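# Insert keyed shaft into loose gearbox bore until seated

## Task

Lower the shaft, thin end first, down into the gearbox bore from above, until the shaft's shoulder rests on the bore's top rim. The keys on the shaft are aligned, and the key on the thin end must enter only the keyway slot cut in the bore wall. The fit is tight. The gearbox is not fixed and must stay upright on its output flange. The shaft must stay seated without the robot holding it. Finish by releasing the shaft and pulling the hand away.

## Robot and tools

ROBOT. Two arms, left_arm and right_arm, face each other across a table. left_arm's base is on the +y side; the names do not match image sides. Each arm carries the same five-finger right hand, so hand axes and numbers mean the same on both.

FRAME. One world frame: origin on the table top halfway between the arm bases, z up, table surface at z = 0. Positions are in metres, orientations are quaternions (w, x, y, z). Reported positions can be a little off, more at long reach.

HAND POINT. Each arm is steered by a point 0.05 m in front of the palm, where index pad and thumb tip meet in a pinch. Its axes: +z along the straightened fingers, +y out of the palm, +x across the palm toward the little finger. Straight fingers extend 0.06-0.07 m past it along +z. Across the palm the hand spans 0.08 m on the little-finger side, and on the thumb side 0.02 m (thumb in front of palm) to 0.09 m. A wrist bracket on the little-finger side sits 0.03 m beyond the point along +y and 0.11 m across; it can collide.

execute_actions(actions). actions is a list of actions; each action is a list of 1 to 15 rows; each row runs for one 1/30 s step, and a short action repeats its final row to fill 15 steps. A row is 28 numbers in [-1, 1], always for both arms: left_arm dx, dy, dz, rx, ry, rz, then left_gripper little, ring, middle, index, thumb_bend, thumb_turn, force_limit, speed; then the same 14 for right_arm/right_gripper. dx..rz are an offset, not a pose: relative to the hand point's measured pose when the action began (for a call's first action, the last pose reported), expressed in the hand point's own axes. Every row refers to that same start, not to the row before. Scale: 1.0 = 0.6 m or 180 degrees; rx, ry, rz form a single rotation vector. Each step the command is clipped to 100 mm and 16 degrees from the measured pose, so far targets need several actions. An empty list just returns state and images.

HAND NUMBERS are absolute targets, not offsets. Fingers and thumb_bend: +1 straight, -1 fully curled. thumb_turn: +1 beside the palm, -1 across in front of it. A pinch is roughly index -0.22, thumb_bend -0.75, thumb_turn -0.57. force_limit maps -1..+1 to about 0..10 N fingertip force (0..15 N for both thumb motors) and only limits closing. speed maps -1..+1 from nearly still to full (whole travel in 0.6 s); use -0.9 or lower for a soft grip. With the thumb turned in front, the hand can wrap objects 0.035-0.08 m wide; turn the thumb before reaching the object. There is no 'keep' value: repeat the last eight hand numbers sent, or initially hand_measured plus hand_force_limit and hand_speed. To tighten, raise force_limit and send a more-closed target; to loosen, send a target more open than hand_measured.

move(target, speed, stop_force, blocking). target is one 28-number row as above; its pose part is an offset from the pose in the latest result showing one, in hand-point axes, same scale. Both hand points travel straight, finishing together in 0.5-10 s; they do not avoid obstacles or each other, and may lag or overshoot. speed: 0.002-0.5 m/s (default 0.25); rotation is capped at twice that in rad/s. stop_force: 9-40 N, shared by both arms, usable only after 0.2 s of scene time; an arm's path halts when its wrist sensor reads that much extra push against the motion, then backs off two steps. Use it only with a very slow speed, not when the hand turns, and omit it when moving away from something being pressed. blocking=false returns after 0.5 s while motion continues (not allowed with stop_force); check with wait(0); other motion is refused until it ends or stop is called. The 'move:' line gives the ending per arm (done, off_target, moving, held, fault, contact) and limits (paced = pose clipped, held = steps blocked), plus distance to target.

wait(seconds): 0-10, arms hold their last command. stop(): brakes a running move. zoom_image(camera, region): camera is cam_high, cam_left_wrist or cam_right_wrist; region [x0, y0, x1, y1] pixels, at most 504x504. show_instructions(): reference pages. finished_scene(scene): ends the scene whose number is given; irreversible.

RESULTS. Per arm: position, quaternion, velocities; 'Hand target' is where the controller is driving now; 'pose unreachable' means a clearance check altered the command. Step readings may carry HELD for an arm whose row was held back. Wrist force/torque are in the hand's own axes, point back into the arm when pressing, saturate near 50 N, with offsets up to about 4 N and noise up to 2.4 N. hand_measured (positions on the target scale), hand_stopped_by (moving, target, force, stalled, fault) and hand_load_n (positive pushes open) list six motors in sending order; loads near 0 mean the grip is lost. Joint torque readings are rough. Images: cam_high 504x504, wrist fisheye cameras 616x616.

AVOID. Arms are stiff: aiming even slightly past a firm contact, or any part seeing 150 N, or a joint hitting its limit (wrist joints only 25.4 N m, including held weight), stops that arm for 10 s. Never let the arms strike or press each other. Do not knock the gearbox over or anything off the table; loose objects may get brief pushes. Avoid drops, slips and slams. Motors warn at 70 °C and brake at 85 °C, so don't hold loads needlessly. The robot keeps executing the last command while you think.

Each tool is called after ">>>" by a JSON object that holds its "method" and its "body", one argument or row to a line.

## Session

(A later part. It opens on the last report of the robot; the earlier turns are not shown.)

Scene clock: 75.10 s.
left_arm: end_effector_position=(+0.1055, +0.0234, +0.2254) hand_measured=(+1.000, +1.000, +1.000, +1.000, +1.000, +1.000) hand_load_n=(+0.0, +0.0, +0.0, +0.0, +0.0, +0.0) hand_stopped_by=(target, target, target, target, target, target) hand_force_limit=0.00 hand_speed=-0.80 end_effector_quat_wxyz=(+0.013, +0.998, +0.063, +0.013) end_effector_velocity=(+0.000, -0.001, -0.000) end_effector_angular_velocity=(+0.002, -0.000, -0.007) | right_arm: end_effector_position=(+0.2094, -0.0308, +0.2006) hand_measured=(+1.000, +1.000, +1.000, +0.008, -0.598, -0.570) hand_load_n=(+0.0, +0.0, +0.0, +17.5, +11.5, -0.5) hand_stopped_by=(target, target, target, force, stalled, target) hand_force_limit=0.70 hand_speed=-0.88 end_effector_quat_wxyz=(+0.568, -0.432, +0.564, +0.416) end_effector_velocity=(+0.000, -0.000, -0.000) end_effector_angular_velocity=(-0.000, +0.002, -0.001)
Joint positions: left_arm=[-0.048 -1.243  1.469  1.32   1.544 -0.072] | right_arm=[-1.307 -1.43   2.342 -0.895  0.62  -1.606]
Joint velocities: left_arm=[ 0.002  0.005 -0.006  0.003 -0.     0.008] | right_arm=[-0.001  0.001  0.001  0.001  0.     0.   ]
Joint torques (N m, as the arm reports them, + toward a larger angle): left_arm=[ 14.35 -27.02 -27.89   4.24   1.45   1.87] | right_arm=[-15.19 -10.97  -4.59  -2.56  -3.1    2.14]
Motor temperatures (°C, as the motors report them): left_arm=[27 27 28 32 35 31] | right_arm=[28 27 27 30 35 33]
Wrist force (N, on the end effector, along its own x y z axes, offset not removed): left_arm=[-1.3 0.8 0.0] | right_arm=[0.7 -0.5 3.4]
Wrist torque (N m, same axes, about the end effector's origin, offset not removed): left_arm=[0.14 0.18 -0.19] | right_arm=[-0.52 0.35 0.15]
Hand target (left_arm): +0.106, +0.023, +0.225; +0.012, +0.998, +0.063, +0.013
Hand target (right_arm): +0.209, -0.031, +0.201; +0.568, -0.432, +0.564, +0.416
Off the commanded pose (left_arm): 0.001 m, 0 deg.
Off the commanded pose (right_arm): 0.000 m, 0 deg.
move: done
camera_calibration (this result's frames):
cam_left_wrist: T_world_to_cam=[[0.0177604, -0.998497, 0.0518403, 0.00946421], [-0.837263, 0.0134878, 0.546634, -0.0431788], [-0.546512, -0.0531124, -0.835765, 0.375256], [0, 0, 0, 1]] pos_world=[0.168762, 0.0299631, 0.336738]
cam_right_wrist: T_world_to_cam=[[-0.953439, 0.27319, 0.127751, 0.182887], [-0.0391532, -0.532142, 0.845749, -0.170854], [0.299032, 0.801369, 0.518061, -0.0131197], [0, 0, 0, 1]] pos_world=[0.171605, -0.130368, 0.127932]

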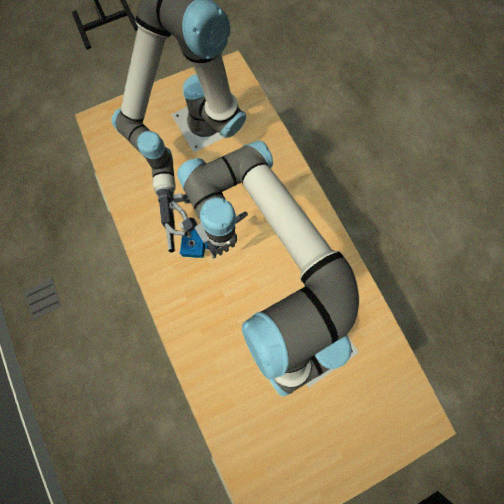

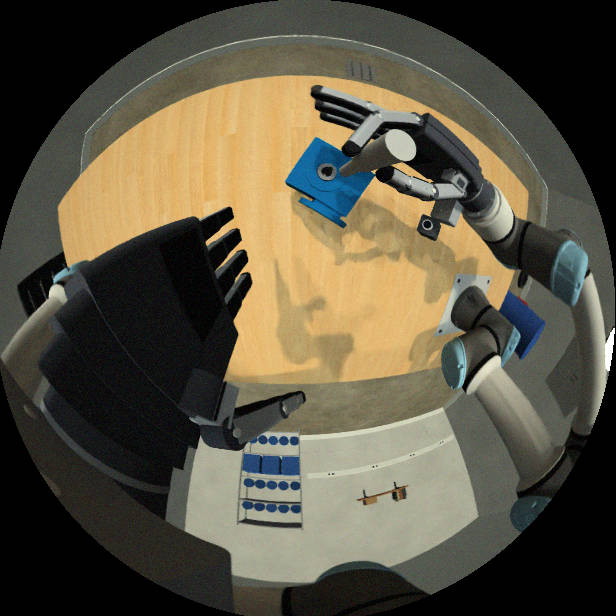

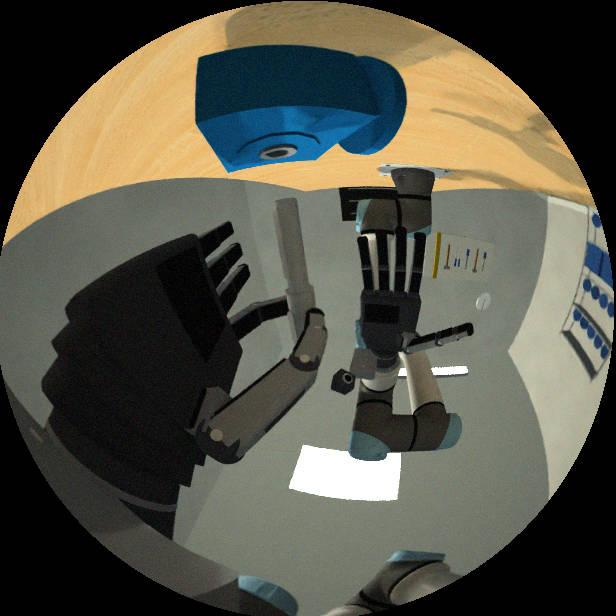

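>>> {"method": "move", "body": {
  "target": [0,0,0,0,0,0,1,1,1,1,1,1,0,-0.8,0.045,-0.003,0.017,0,0,0,1,1,1,-0.3,-0.62,-0.57,0.7,-0.88],
  "speed": 0.05
}}

>>> {"method": "zoom_image", "body": {
  "camera": "cam_left_wrist",
  "region": [280,90,440,230]
}}

>>> {"method": "zoom_image", "body": {
  "camera": "cam_right_wrist",
  "region": [210,130,360,280]
}}

Scene clock: 77.50 s.
left_arm: end_effector_position=(+0.1056, +0.0235, +0.2254) hand_measured=(+1.000, +1.000, +1.000, +1.000, +1.000, +1.000) hand_load_n=(+0.0, +0.0, +0.0, +0.0, +0.0, +0.0) hand_stopped_by=(target, target, target, target, target, target) hand_force_limit=0.00 hand_speed=-0.80 end_effector_quat_wxyz=(+0.013, +0.998, +0.063, +0.013) end_effector_velocity=(-0.000, -0.000, +0.001) end_effector_angular_velocity=(-0.001, +0.000, +0.001) | right_arm: end_effector_position=(+0.2145, -0.0219, +0.1736) hand_measured=(+1.000, +1.000, +1.000, +0.008, -0.598, -0.570) hand_load_n=(+0.0, +0.0, +0.0, +17.5, +11.5, -0.5) hand_stopped_by=(target, target, target, force, stalled, target) hand_force_limit=0.70 hand_speed=-0.88 end_effector_quat_wxyz=(+0.568, -0.432, +0.564, +0.416) end_effector_velocity=(+0.000, +0.000, -0.001) end_effector_angular_velocity=(+0.000, +0.000, -0.000)
Joint positions: left_arm=[-0.048 -1.243  1.469  1.32   1.544 -0.072] | right_arm=[-1.286 -1.338  2.337 -0.983  0.642 -1.606]
Joint velocities: left_arm=[-0.    -0.001 -0.     0.     0.    -0.001] | right_arm=[ 0.001  0.004 -0.    -0.004  0.001  0.001]
Joint torques (N m, as the arm reports them, + toward a larger angle): left_arm=[-11.44 -39.99  -9.24   0.11  -1.68  -1.41] | right_arm=[ 12.44 -12.42 -24.16  -2.75   2.81   1.99]
Motor temperatures (°C, as the motors report them): left_arm=[27 27 28 32 35 31] | right_arm=[28 27 27 30 35 33]
Wrist force (N, on the end effector, along its own x y z axes, offset not removed): left_arm=[-0.8 -0.1 -0.1] | right_arm=[2.6 -0.8 2.7]
Wrist torque (N m, same axes, about the end effector's origin, offset not removed): left_arm=[0.09 0.03 -0.03] | right_arm=[-0.36 0.05 0.21]
Hand target (left_arm): +0.105, +0.023, +0.225; +0.013, +0.998, +0.063, +0.013
Hand target (right_arm): +0.215, -0.022, +0.174; +0.568, -0.432, +0.564, +0.416
Off the commanded pose (left_arm): 0.000 m, 0 deg.
Off the commanded pose (right_arm): 0.000 m, 0 deg.
move: done
camera_calibration (this result's frames):
cam_left_wrist: T_world_to_cam=[[0.0178948, -0.998496, 0.0518124, 0.00948044], [-0.837263, 0.01336, 0.546637, -0.0431229], [-0.546507, -0.0531625, -0.835765, 0.375294], [0, 0, 0, 1]] pos_world=[0.168826, 0.0299939, 0.336739]
cam_right_wrist: T_world_to_cam=[[-0.953441, 0.273196, 0.127725, 0.188822], [-0.0391589, -0.532084, 0.845785, -0.143125], [0.299025, 0.801405, 0.518009, -0.00773748], [0, 0, 0, 1]] pos_world=[0.17674, -0.121539, 0.100944]

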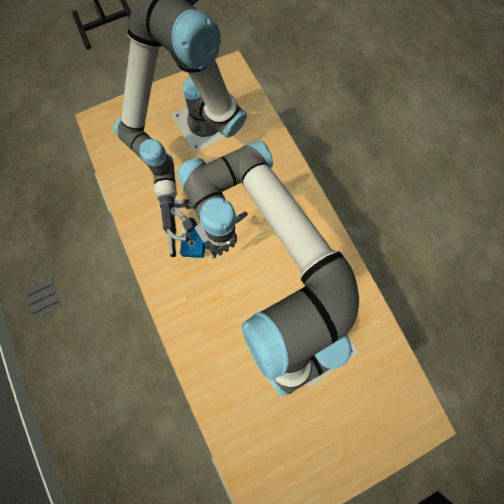

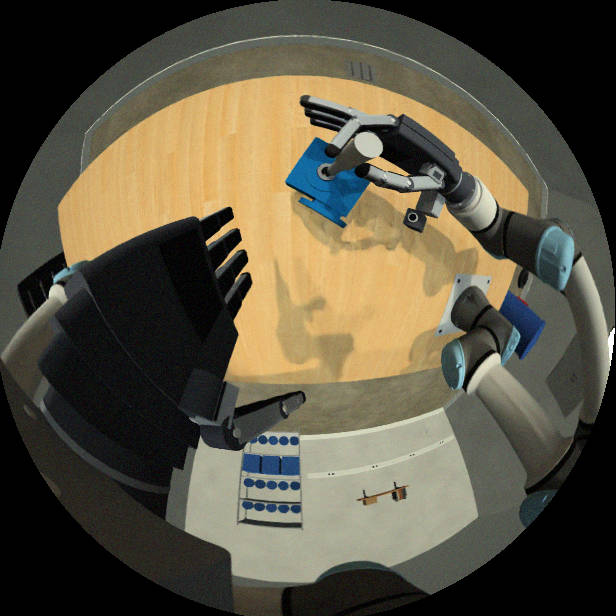

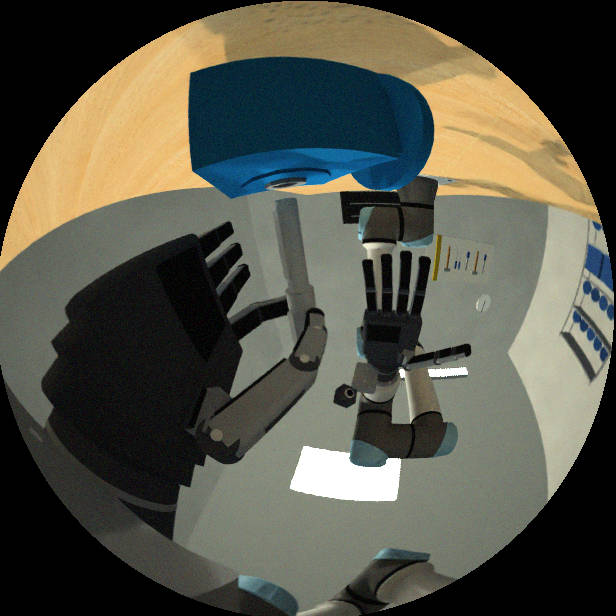

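Region (280, 90, 440, 230) of cam_left_wrist's 616x616 image, scaled by 3.150, with more detail than that image has; it fills the top 441 rows of this view, and the rest is white.

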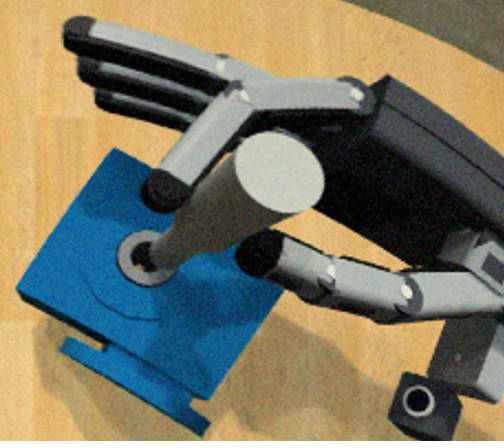

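Region (210, 130, 360, 280) of cam_right_wrist's 616x616 image, scaled by 3.360, with more detail than that image has.

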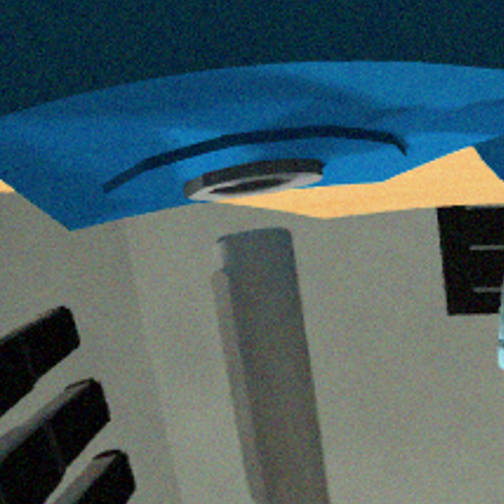

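>>> {"method": "move", "body": {
  "target": [0,0,0,0,0,0,1,1,1,1,1,1,0,-0.8,0.013,0.002,0.004,0,0,0,1,1,1,-0.3,-0.62,-0.57,0.7,-0.88],
  "speed": 0.02
}}

>>> {"method": "zoom_image", "body": {
  "camera": "cam_left_wrist",
  "region": [300,130,380,200]
}}

>>> {"method": "zoom_image", "body": {
  "camera": "cam_right_wrist",
  "region": [250,160,330,240]
}}

Scene clock: 79.07 s.
left_arm: end_effector_position=(+0.1055, +0.0234, +0.2254) hand_measured=(+1.000, +1.000, +1.000, +1.000, +1.000, +1.000) hand_load_n=(+0.0, +0.0, +0.0, +0.0, +0.0, +0.0) hand_stopped_by=(target, target, target, target, target, target) hand_force_limit=0.00 hand_speed=-0.80 end_effector_quat_wxyz=(+0.013, +0.998, +0.063, +0.013) end_effector_velocity=(-0.000, +0.001, -0.002) end_effector_angular_velocity=(+0.005, -0.001, -0.002) | right_arm: end_effector_position=(+0.2142, -0.0195, +0.1659) hand_measured=(+1.000, +1.000, +1.000, +0.008, -0.598, -0.570) hand_load_n=(+0.0, +0.0, +0.0, +17.5, +11.5, -0.5) hand_stopped_by=(target, target, target, force, stalled, target) hand_force_limit=0.70 hand_speed=-0.88 end_effector_quat_wxyz=(+0.568, -0.432, +0.564, +0.416) end_effector_velocity=(+0.000, +0.000, -0.001) end_effector_angular_velocity=(+0.000, -0.001, -0.000)
Joint positions: left_arm=[-0.048 -1.243  1.469  1.32   1.544 -0.072] | right_arm=[-1.278 -1.314  2.338 -1.008  0.65  -1.606]
Joint velocities: left_arm=[-0.001  0.001  0.004 -0.    -0.001  0.001] | right_arm=[ 0.002  0.004  0.    -0.006  0.002  0.   ]
Joint torques (N m, as the arm reports them, + toward a larger angle): left_arm=[  6.57 -38.89  -9.9    1.12  -1.58  -1.18] | right_arm=[ 11.83 -14.07  -2.95  -2.8    2.74   0.95]
Motor temperatures (°C, as the motors report them): left_arm=[27 27 28 32 35 31] | right_arm=[28 27 27 30 35 33]
Wrist force (N, on the end effector, along its own x y z axes, offset not removed): left_arm=[-4.7 0.8 1.0] | right_arm=[-0.6 -1.1 -0.2]
Wrist torque (N m, same axes, about the end effector's origin, offset not removed): left_arm=[0.00 0.35 -0.42] | right_arm=[-0.32 0.65 0.00]
Hand target (left_arm): +0.106, +0.023, +0.225; +0.013, +0.998, +0.063, +0.013
Hand target (right_arm): +0.214, -0.019, +0.166; +0.568, -0.432, +0.564, +0.416
Off the commanded pose (left_arm): 0.000 m, 0 deg.
Off the commanded pose (right_arm): 0.000 m, 0 deg.
move: done
camera_calibration (this result's frames):
cam_left_wrist: T_world_to_cam=[[0.0177607, -0.998497, 0.0518403, 0.0094642], [-0.837263, 0.0134876, 0.546634, -0.0431787], [-0.546512, -0.0531125, -0.835765, 0.375256], [0, 0, 0, 1]] pos_world=[0.168762, 0.0299632, 0.336738]
cam_right_wrist: T_world_to_cam=[[-0.953454, 0.273197, 0.127626, 0.188852], [-0.0392277, -0.532033, 0.845815, -0.135236], [0.298976, 0.801439, 0.517986, -0.00560124], [0, 0, 0, 1]] pos_world=[0.176431, -0.119055, 0.0931836]

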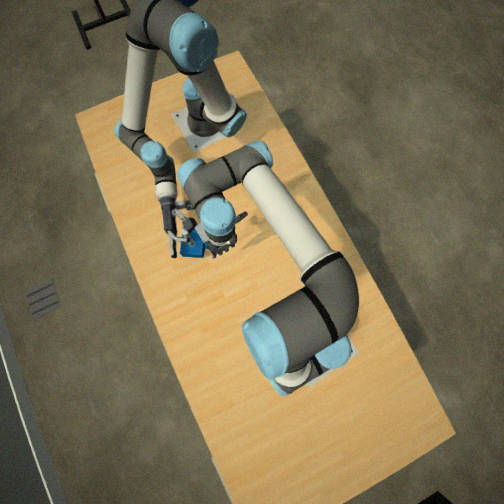

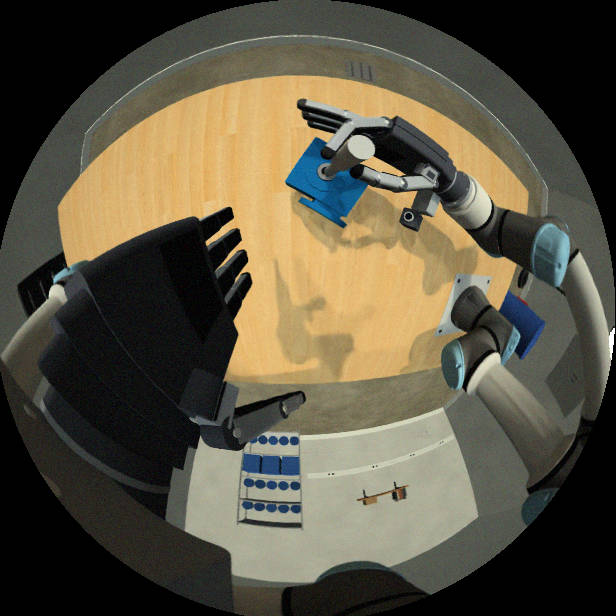

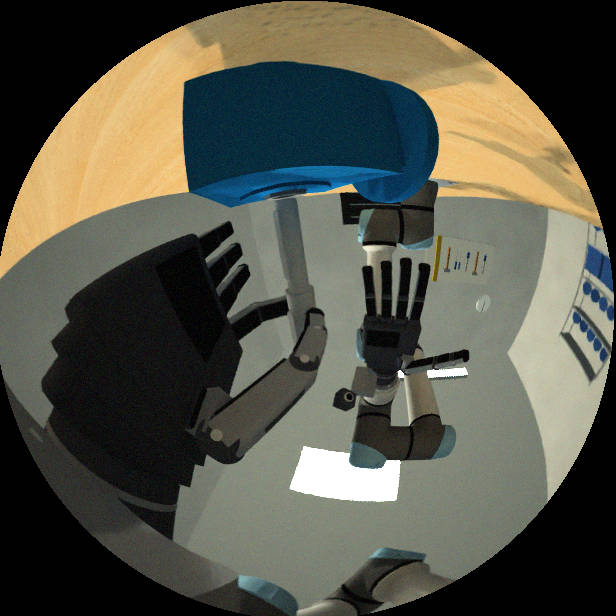

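Region (300, 130, 380, 200) of cam_left_wrist's 616x616 image, scaled by 6.300, with more detail than that image has; it fills the top 441 rows of this view, and the rest is white.

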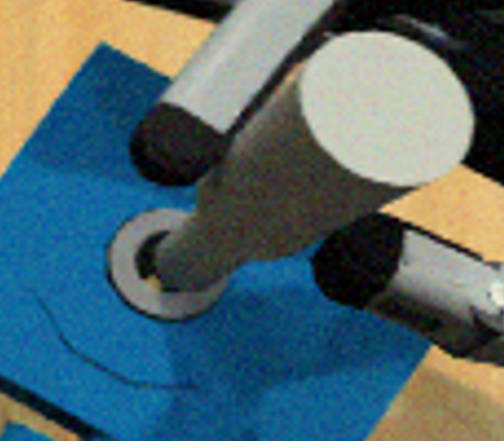

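Region (250, 160, 330, 240) of cam_right_wrist's 616x616 image, scaled by 6.300, with more detail than that image has.

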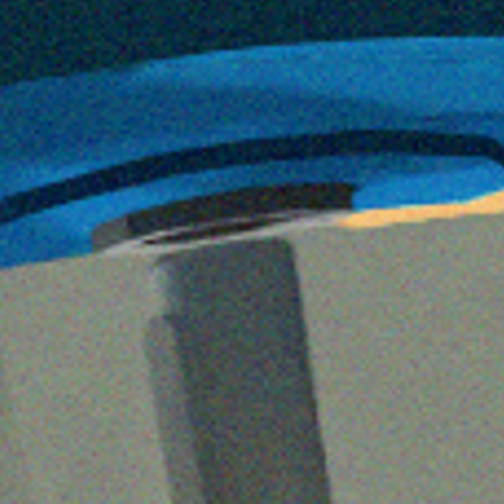

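>>> {"method": "move", "body": {
  "target": [0,0,0,0,0,0,1,1,1,1,1,1,0,-0.8,0,0,0.0027,0,0,0,1,1,1,-0.3,-0.62,-0.57,0.7,-0.88],
  "speed": 0.01
}}

>>> {"method": "move", "body": {
  "target": [0,0,0,0,0,0,1,1,1,1,1,1,0,-0.8,0.022,0,0,0,0,0,1,1,1,-0.3,-0.62,-0.57,0.7,-0.88],
  "speed": 0.005,
  "stop_force": 12
}}

>>> {"method": "zoom_image", "body": {
  "camera": "cam_left_wrist",
  "region": [300,130,380,200]
}}

>>> {"method": "zoom_image", "body": {
  "camera": "cam_right_wrist",
  "region": [210,160,330,280]
}}

Scene clock: 79.93 s.
left_arm: end_effector_position=(+0.1055, +0.0234, +0.2254) hand_measured=(+1.000, +1.000, +1.000, +1.000, +1.000, +1.000) hand_load_n=(+0.0, +0.0, +0.0, +0.0, +0.0, +0.0) hand_stopped_by=(target, target, target, target, target, target) hand_force_limit=0.00 hand_speed=-0.80 end_effector_quat_wxyz=(+0.013, +0.998, +0.063, +0.013) end_effector_velocity=(-0.000, -0.000, +0.002) end_effector_angular_velocity=(-0.004, +0.000, -0.000) | right_arm: end_effector_position=(+0.2147, -0.0179, +0.1658) hand_measured=(+1.000, +1.000, +1.000, +0.008, -0.598, -0.570) hand_load_n=(+0.0, +0.0, +0.0, +17.5, +11.5, -0.5) hand_stopped_by=(target, target, target, force, stalled, target) hand_force_limit=0.70 hand_speed=-0.88 end_effector_quat_wxyz=(+0.568, -0.432, +0.564, +0.416) end_effector_velocity=(+0.000, +0.000, -0.000) end_effector_angular_velocity=(+0.000, -0.001, -0.000)
Joint positions: left_arm=[-0.048 -1.243  1.469  1.32   1.544 -0.072] | right_arm=[-1.274 -1.311  2.334 -1.007  0.654 -1.605]
Joint velocities: left_arm=[ 0.    -0.003 -0.001  0.     0.001  0.   ] | right_arm=[ 0.001  0.001 -0.001 -0.001  0.001 -0.   ]
Joint torques (N m, as the arm reports them, + toward a larger angle): left_arm=[ 11.05 -39.07  -9.75   1.42  -1.62  -1.23] | right_arm=[ 12.33 -14.21 -24.57   0.23   2.83   1.76]
Motor temperatures (°C, as the motors report them): left_arm=[27 27 28 32 35 31] | right_arm=[28 27 27 30 35 33]
Wrist force (N, on the end effector, along its own x y z axes, offset not removed): left_arm=[1.0 -1.0 -1.5] | right_arm=[0.6 -1.1 2.8]
Wrist torque (N m, same axes, about the end effector's origin, offset not removed): left_arm=[0.00 -0.22 -0.06] | right_arm=[-0.51 0.29 0.00]
Hand target (left_arm): +0.105, +0.023, +0.225; +0.013, +0.998, +0.063, +0.013
Hand target (right_arm): +0.215, -0.018, +0.166; +0.568, -0.432, +0.564, +0.416
Off the commanded pose (left_arm): 0.000 m, 0 deg.
Off the commanded pose (right_arm): 0.000 m, 0 deg.
move: done
camera_calibration (this result's frames):
cam_left_wrist: T_world_to_cam=[[0.0177607, -0.998497, 0.0518402, 0.00946421], [-0.837263, 0.0134875, 0.546634, -0.0431786], [-0.546512, -0.0531125, -0.835765, 0.375256], [0, 0, 0, 1]] pos_world=[0.168762, 0.0299632, 0.336738]
cam_right_wrist: T_world_to_cam=[[-0.953454, 0.273196, 0.127629, 0.188862], [-0.0392231, -0.532031, 0.845816, -0.134393], [0.298976, 0.801441, 0.517982, -0.00694693], [0, 0, 0, 1]] pos_world=[0.176877, -0.11753, 0.0931656]

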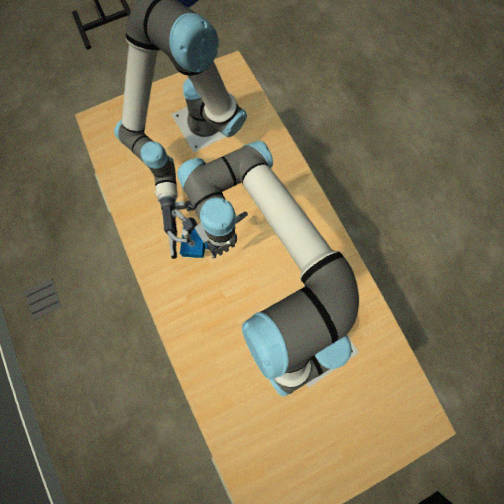

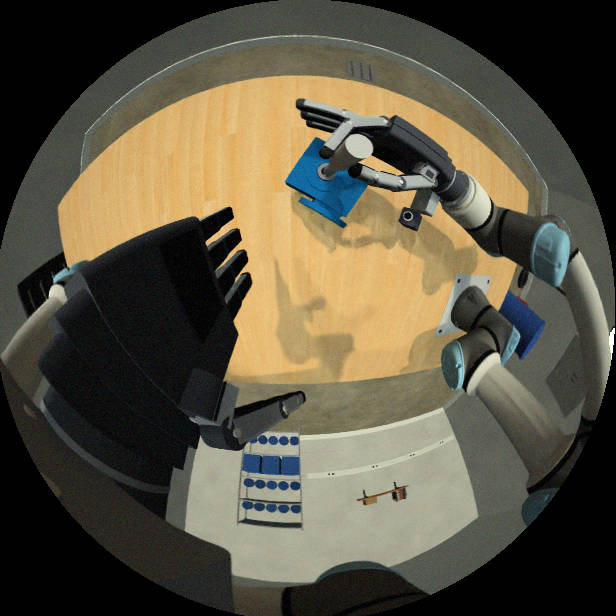

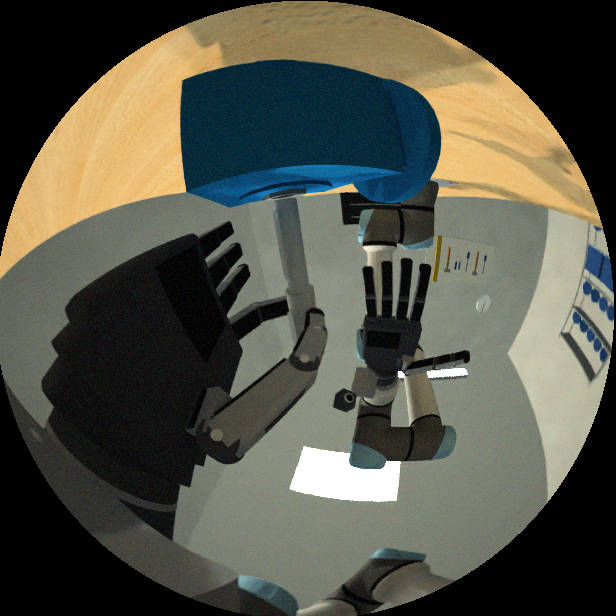

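Scene clock: 80.80 s.
left_arm: end_effector_position=(+0.1055, +0.0234, +0.2254) hand_measured=(+1.000, +1.000, +1.000, +1.000, +1.000, +1.000) hand_load_n=(+0.0, +0.0, +0.0, +0.0, +0.0, +0.0) hand_stopped_by=(target, target, target, target, target, target) hand_force_limit=0.00 hand_speed=-0.80 end_effector_quat_wxyz=(+0.013, +0.998, +0.063, +0.013) end_effector_velocity=(+0.000, +0.000, -0.002) end_effector_angular_velocity=(+0.003, +0.000, -0.001) | right_arm: end_effector_position=(+0.2145, -0.0179, +0.1633) hand_measured=(+1.000, +1.000, +1.000, +0.008, -0.598, -0.570) hand_load_n=(+0.0, +0.0, +0.0, +17.5, +12.5, +2.5) hand_stopped_by=(target, target, target, force, stalled, target) hand_force_limit=0.70 hand_speed=-0.88 end_effector_quat_wxyz=(+0.568, -0.432, +0.564, +0.416) end_effector_velocity=(-0.001, +0.000, +0.001) end_effector_angular_velocity=(-0.000, +0.000, +0.001)
Joint positions: left_arm=[-0.048 -1.243  1.469  1.32   1.544 -0.072] | right_arm=[-1.274 -1.304  2.335 -1.015  0.654 -1.605]
Joint velocities: left_arm=[ 0.     0.003  0.001 -0.001 -0.     0.001] | right_arm=[ 0.001 -0.004 -0.     0.005 -0.    -0.   ]
Joint torques (N m, as the arm reports them, + toward a larger angle): left_arm=[ 10.62 -38.82  -9.54   1.47  -1.56  -1.25] | right_arm=[ -7.26 -24.69 -14.79   1.4   -1.13  -0.54]
Motor temperatures (°C, as the motors report them): left_arm=[27 27 28 32 35 31] | right_arm=[28 27 27 30 35 33]
Wrist force (N, on the end effector, along its own x y z axes, offset not removed): left_arm=[-4.7 0.8 0.1] | right_arm=[-9.8 -4.7 2.0]
Wrist torque (N m, same axes, about the end effector's origin, offset not removed): left_arm=[0.01 0.70 -0.25] | right_arm=[-0.90 0.22 -0.17]
Hand target (left_arm): +0.105, +0.023, +0.225; +0.013, +0.998, +0.063, +0.013
Hand target (right_arm): +0.215, -0.018, +0.164; +0.568, -0.432, +0.564, +0.416
Off the commanded pose (left_arm): 0.000 m, 0 deg.
Off the commanded pose (right_arm): 0.011 m, 0 deg.
move: contact (right_arm)
camera_calibration (this result's frames):
cam_left_wrist: T_world_to_cam=[[0.0177607, -0.998497, 0.0518402, 0.00946422], [-0.837263, 0.0134875, 0.546634, -0.0431787], [-0.546512, -0.0531125, -0.835765, 0.375256], [0, 0, 0, 1]] pos_world=[0.168762, 0.0299632, 0.336738]
cam_right_wrist: T_world_to_cam=[[-0.953491, 0.273001, 0.127771, 0.189071], [-0.0389702, -0.531987, 0.845855, -0.132288], [0.298892, 0.801536, 0.517884, -0.00554267], [0, 0, 0, 1]] pos_world=[0.176778, -0.117549, 0.090609]

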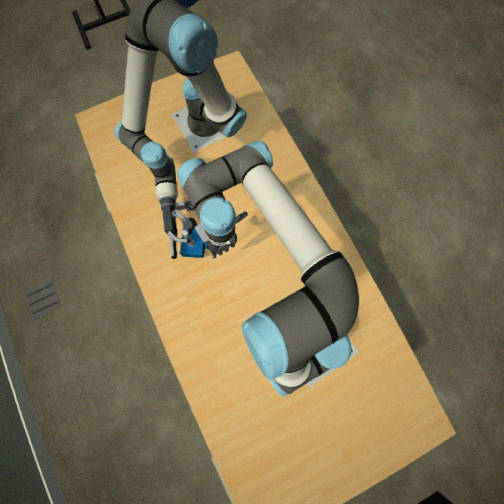

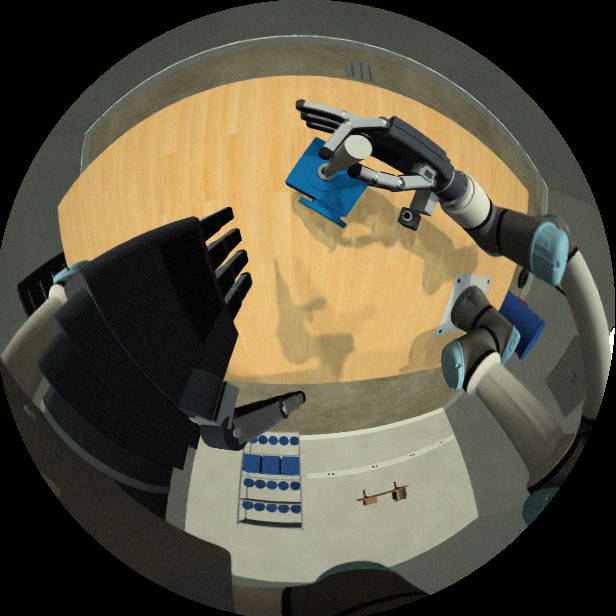

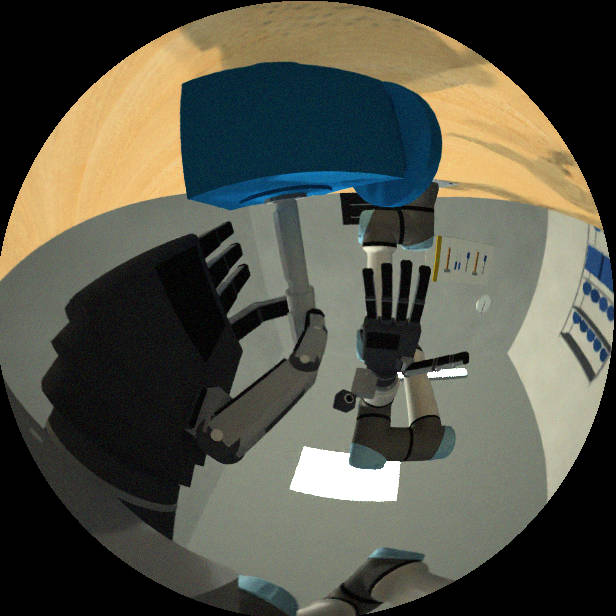

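Region (300, 130, 380, 200) of cam_left_wrist's 616x616 image, scaled by 6.300, with more detail than that image has; it fills the top 441 rows of this view, and the rest is white.

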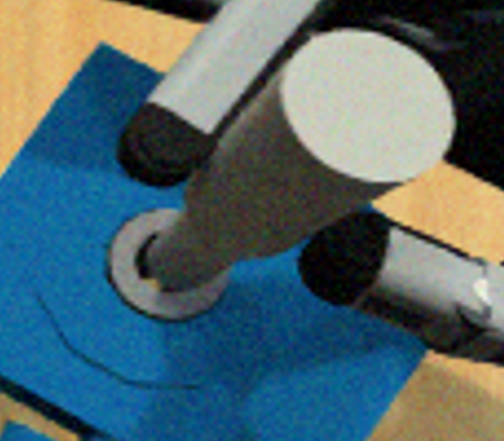

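Region (210, 160, 330, 280) of cam_right_wrist's 616x616 image, scaled by 4.200, with more detail than that image has.

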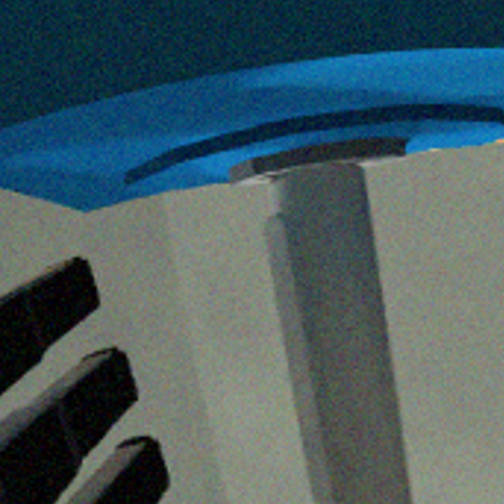

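>>> {"method": "move", "body": {
  "target": [0,0,0,0,0,0,1,1,1,1,1,1,0,-0.8,-0.0015,0.0005,0.0032,0,0,0,1,1,1,-0.3,-0.62,-0.57,0.7,-0.88],
  "speed": 0.01
}}

>>> {"method": "move", "body": {
  "target": [0,0,0,0,0,0,1,1,1,1,1,1,0,-0.8,0.02,0,0,0,0,0,1,1,1,-0.3,-0.62,-0.57,0.7,-0.88],
  "speed": 0.004,
  "stop_force": 12
}}

>>> {"method": "zoom_image", "body": {
  "camera": "cam_left_wrist",
  "region": [300,130,380,200]
}}

>>> {"method": "zoom_image", "body": {
  "camera": "cam_right_wrist",
  "region": [210,160,330,280]
}}

Scene clock: 81.70 s.
left_arm: end_effector_position=(+0.1055, +0.0234, +0.2254) hand_measured=(+1.000, +1.000, +1.000, +1.000, +1.000, +1.000) hand_load_n=(+0.0, +0.0, +0.0, +0.0, +0.0, +0.0) hand_stopped_by=(target, target, target, target, target, target) hand_force_limit=0.00 hand_speed=-0.80 end_effector_quat_wxyz=(+0.013, +0.998, +0.063, +0.013) end_effector_velocity=(-0.000, -0.000, +0.001) end_effector_angular_velocity=(-0.002, -0.001, -0.000) | right_arm: end_effector_position=(+0.2148, -0.0160, +0.1641) hand_measured=(+1.000, +1.000, +1.000, +0.008, -0.598, -0.570) hand_load_n=(+0.0, +0.0, +0.0, +17.5, +12.0, +0.0) hand_stopped_by=(target, target, target, force, stalled, target) hand_force_limit=0.70 hand_speed=-0.88 end_effector_quat_wxyz=(+0.568, -0.432, +0.564, +0.416) end_effector_velocity=(-0.001, +0.001, +0.000) end_effector_angular_velocity=(+0.000, +0.000, +0.002)
Joint positions: left_arm=[-0.048 -1.243  1.469  1.32   1.544 -0.072] | right_arm=[-1.268 -1.304  2.331 -1.011  0.659 -1.605]
Joint velocities: left_arm=[-0.001 -0.001 -0.001  0.    -0.001 -0.   ] | right_arm=[ 0.002  0.    -0.001  0.001 -0.     0.   ]
Joint torques (N m, as the arm reports them, + toward a larger angle): left_arm=[ 11.33 -38.78  -9.95   1.47  -1.66  -1.2 ] | right_arm=[ 12.56 -14.42 -24.17   0.35   2.95   2.06]
Motor temperatures (°C, as the motors report them): left_arm=[27 27 28 32 35 31] | right_arm=[28 27 27 30 35 33]
Wrist force (N, on the end effector, along its own x y z axes, offset not removed): left_arm=[-0.2 -1.1 -0.4] | right_arm=[0.7 0.0 -0.8]
Wrist torque (N m, same axes, about the end effector's origin, offset not removed): left_arm=[-0.05 -0.08 -0.13] | right_arm=[-0.16 0.37 0.14]
Hand target (left_arm): +0.105, +0.023, +0.225; +0.013, +0.998, +0.063, +0.013
Hand target (right_arm): +0.215, -0.016, +0.164; +0.568, -0.432, +0.564, +0.416
Off the commanded pose (left_arm): 0.000 m, 0 deg.
Off the commanded pose (right_arm): 0.000 m, 0 deg.
move: done
camera_calibration (this result's frames):
cam_left_wrist: T_world_to_cam=[[0.0177606, -0.998497, 0.0518401, 0.00946432], [-0.837263, 0.0134876, 0.546634, -0.0431787], [-0.546512, -0.0531124, -0.835765, 0.375256], [0, 0, 0, 1]] pos_world=[0.168762, 0.0299632, 0.336738]
cam_right_wrist: T_world_to_cam=[[-0.953488, 0.273015, 0.127762, 0.18867], [-0.0389855, -0.531987, 0.845854, -0.131993], [0.298899, 0.801531, 0.517887, -0.00758462], [0, 0, 0, 1]] pos_world=[0.177016, -0.115649, 0.0914702]

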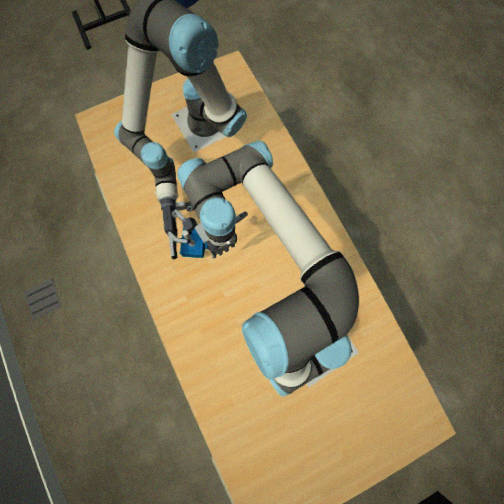

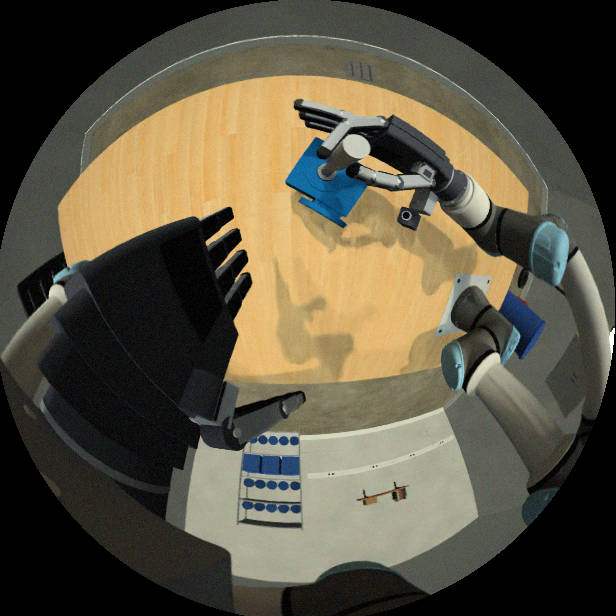

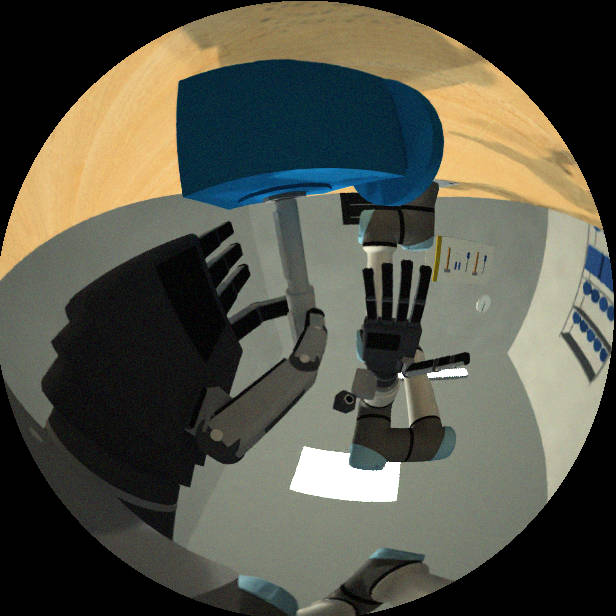

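Scene clock: 83.83 s.
left_arm: end_effector_position=(+0.1055, +0.0234, +0.2254) hand_measured=(+1.000, +1.000, +1.000, +1.000, +1.000, +1.000) hand_load_n=(+0.0, +0.0, +0.0, +0.0, +0.0, +0.0) hand_stopped_by=(target, target, target, target, target, target) hand_force_limit=0.00 hand_speed=-0.80 end_effector_quat_wxyz=(+0.013, +0.998, +0.063, +0.013) end_effector_velocity=(+0.000, -0.000, +0.000) end_effector_angular_velocity=(+0.000, +0.001, -0.001) | right_arm: end_effector_position=(+0.2149, -0.0162, +0.1571) hand_measured=(+1.000, +1.000, +1.000, +0.008, -0.598, -0.570) hand_load_n=(+0.0, +0.0, +0.0, +18.0, +12.5, +3.0) hand_stopped_by=(target, target, target, force, stalled, target) hand_force_limit=0.70 hand_speed=-0.88 end_effector_quat_wxyz=(+0.568, -0.432, +0.564, +0.416) end_effector_velocity=(-0.001, -0.000, +0.001) end_effector_angular_velocity=(-0.001, +0.003, -0.001)
Joint positions: left_arm=[-0.048 -1.243  1.469  1.32   1.544 -0.072] | right_arm=[-1.269 -1.284  2.335 -1.035  0.659 -1.605]
Joint velocities: left_arm=[ 0.     0.001 -0.001  0.001  0.001  0.001] | right_arm=[ 0.    -0.004  0.001  0.006  0.001 -0.   ]
Joint torques (N m, as the arm reports them, + toward a larger angle): left_arm=[ 11.47 -38.48  -9.76   1.52  -1.65  -1.36] | right_arm=[-13.49 -23.13  -7.09   1.85  -2.33  -1.45]
Motor temperatures (°C, as the motors report them): left_arm=[27 27 28 32 35 31] | right_arm=[28 27 27 30 35 33]
Wrist force (N, on the end effector, along its own x y z axes, offset not removed): left_arm=[-1.4 -1.5 0.4] | right_arm=[-11.7 3.0 4.3]
Wrist torque (N m, same axes, about the end effector's origin, offset not removed): left_arm=[-0.32 0.16 -0.14] | right_arm=[0.10 0.19 0.16]
Hand target (left_arm): +0.105, +0.023, +0.225; +0.013, +0.998, +0.063, +0.013
Hand target (right_arm): +0.215, -0.016, +0.157; +0.568, -0.432, +0.564, +0.416
Off the commanded pose (left_arm): 0.000 m, 0 deg.
Off the commanded pose (right_arm): 0.005 m, 0 deg.
move: contact (right_arm)
camera_calibration (this result's frames):
cam_left_wrist: T_world_to_cam=[[0.0177606, -0.998497, 0.0518401, 0.00946433], [-0.837263, 0.0134876, 0.546634, -0.0431787], [-0.546512, -0.0531123, -0.835765, 0.375256], [0, 0, 0, 1]] pos_world=[0.168762, 0.0299632, 0.336738]
cam_right_wrist: T_world_to_cam=[[-0.953478, 0.273004, 0.12786, 0.189692], [-0.0388735, -0.531937, 0.845891, -0.126097], [0.298945, 0.801569, 0.517803, -0.00384649], [0, 0, 0, 1]] pos_world=[0.177116, -0.115779, 0.0844023]

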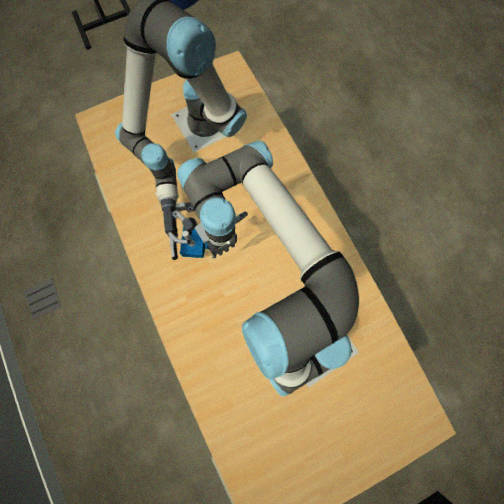

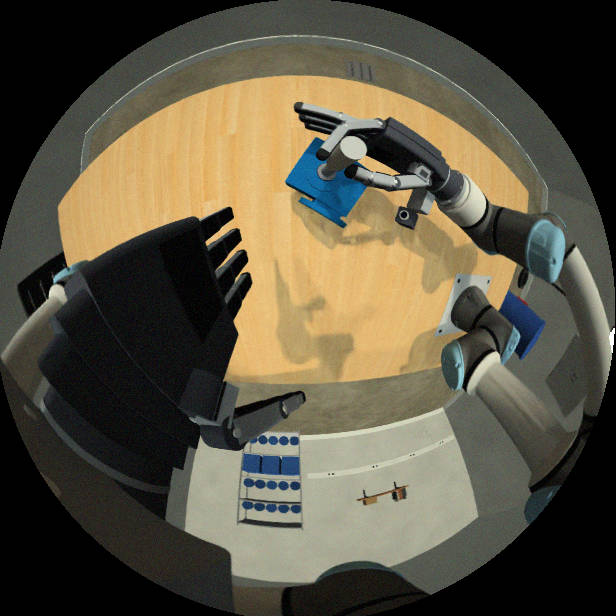

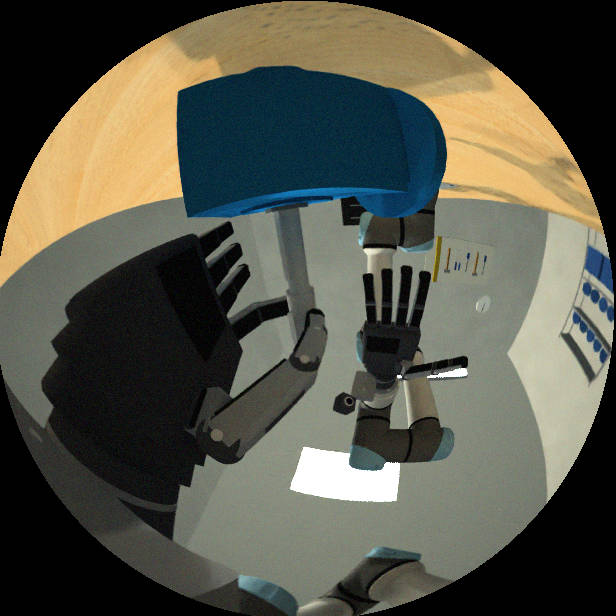

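Region (300, 130, 380, 200) of cam_left_wrist's 616x616 image, scaled by 6.300, with more detail than that image has; it fills the top 441 rows of this view, and the rest is white.

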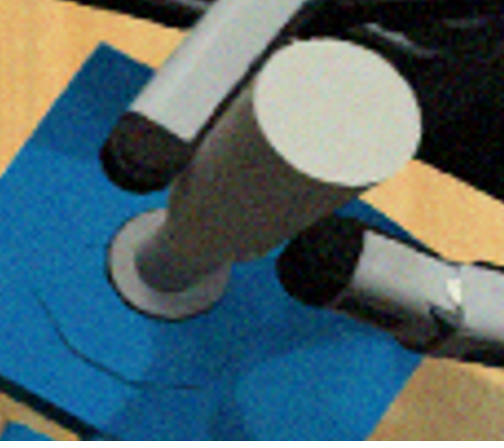

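Region (210, 160, 330, 280) of cam_right_wrist's 616x616 image, scaled by 4.200, with more detail than that image has.

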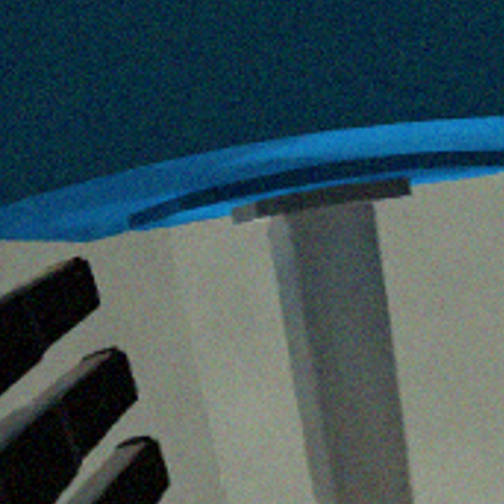

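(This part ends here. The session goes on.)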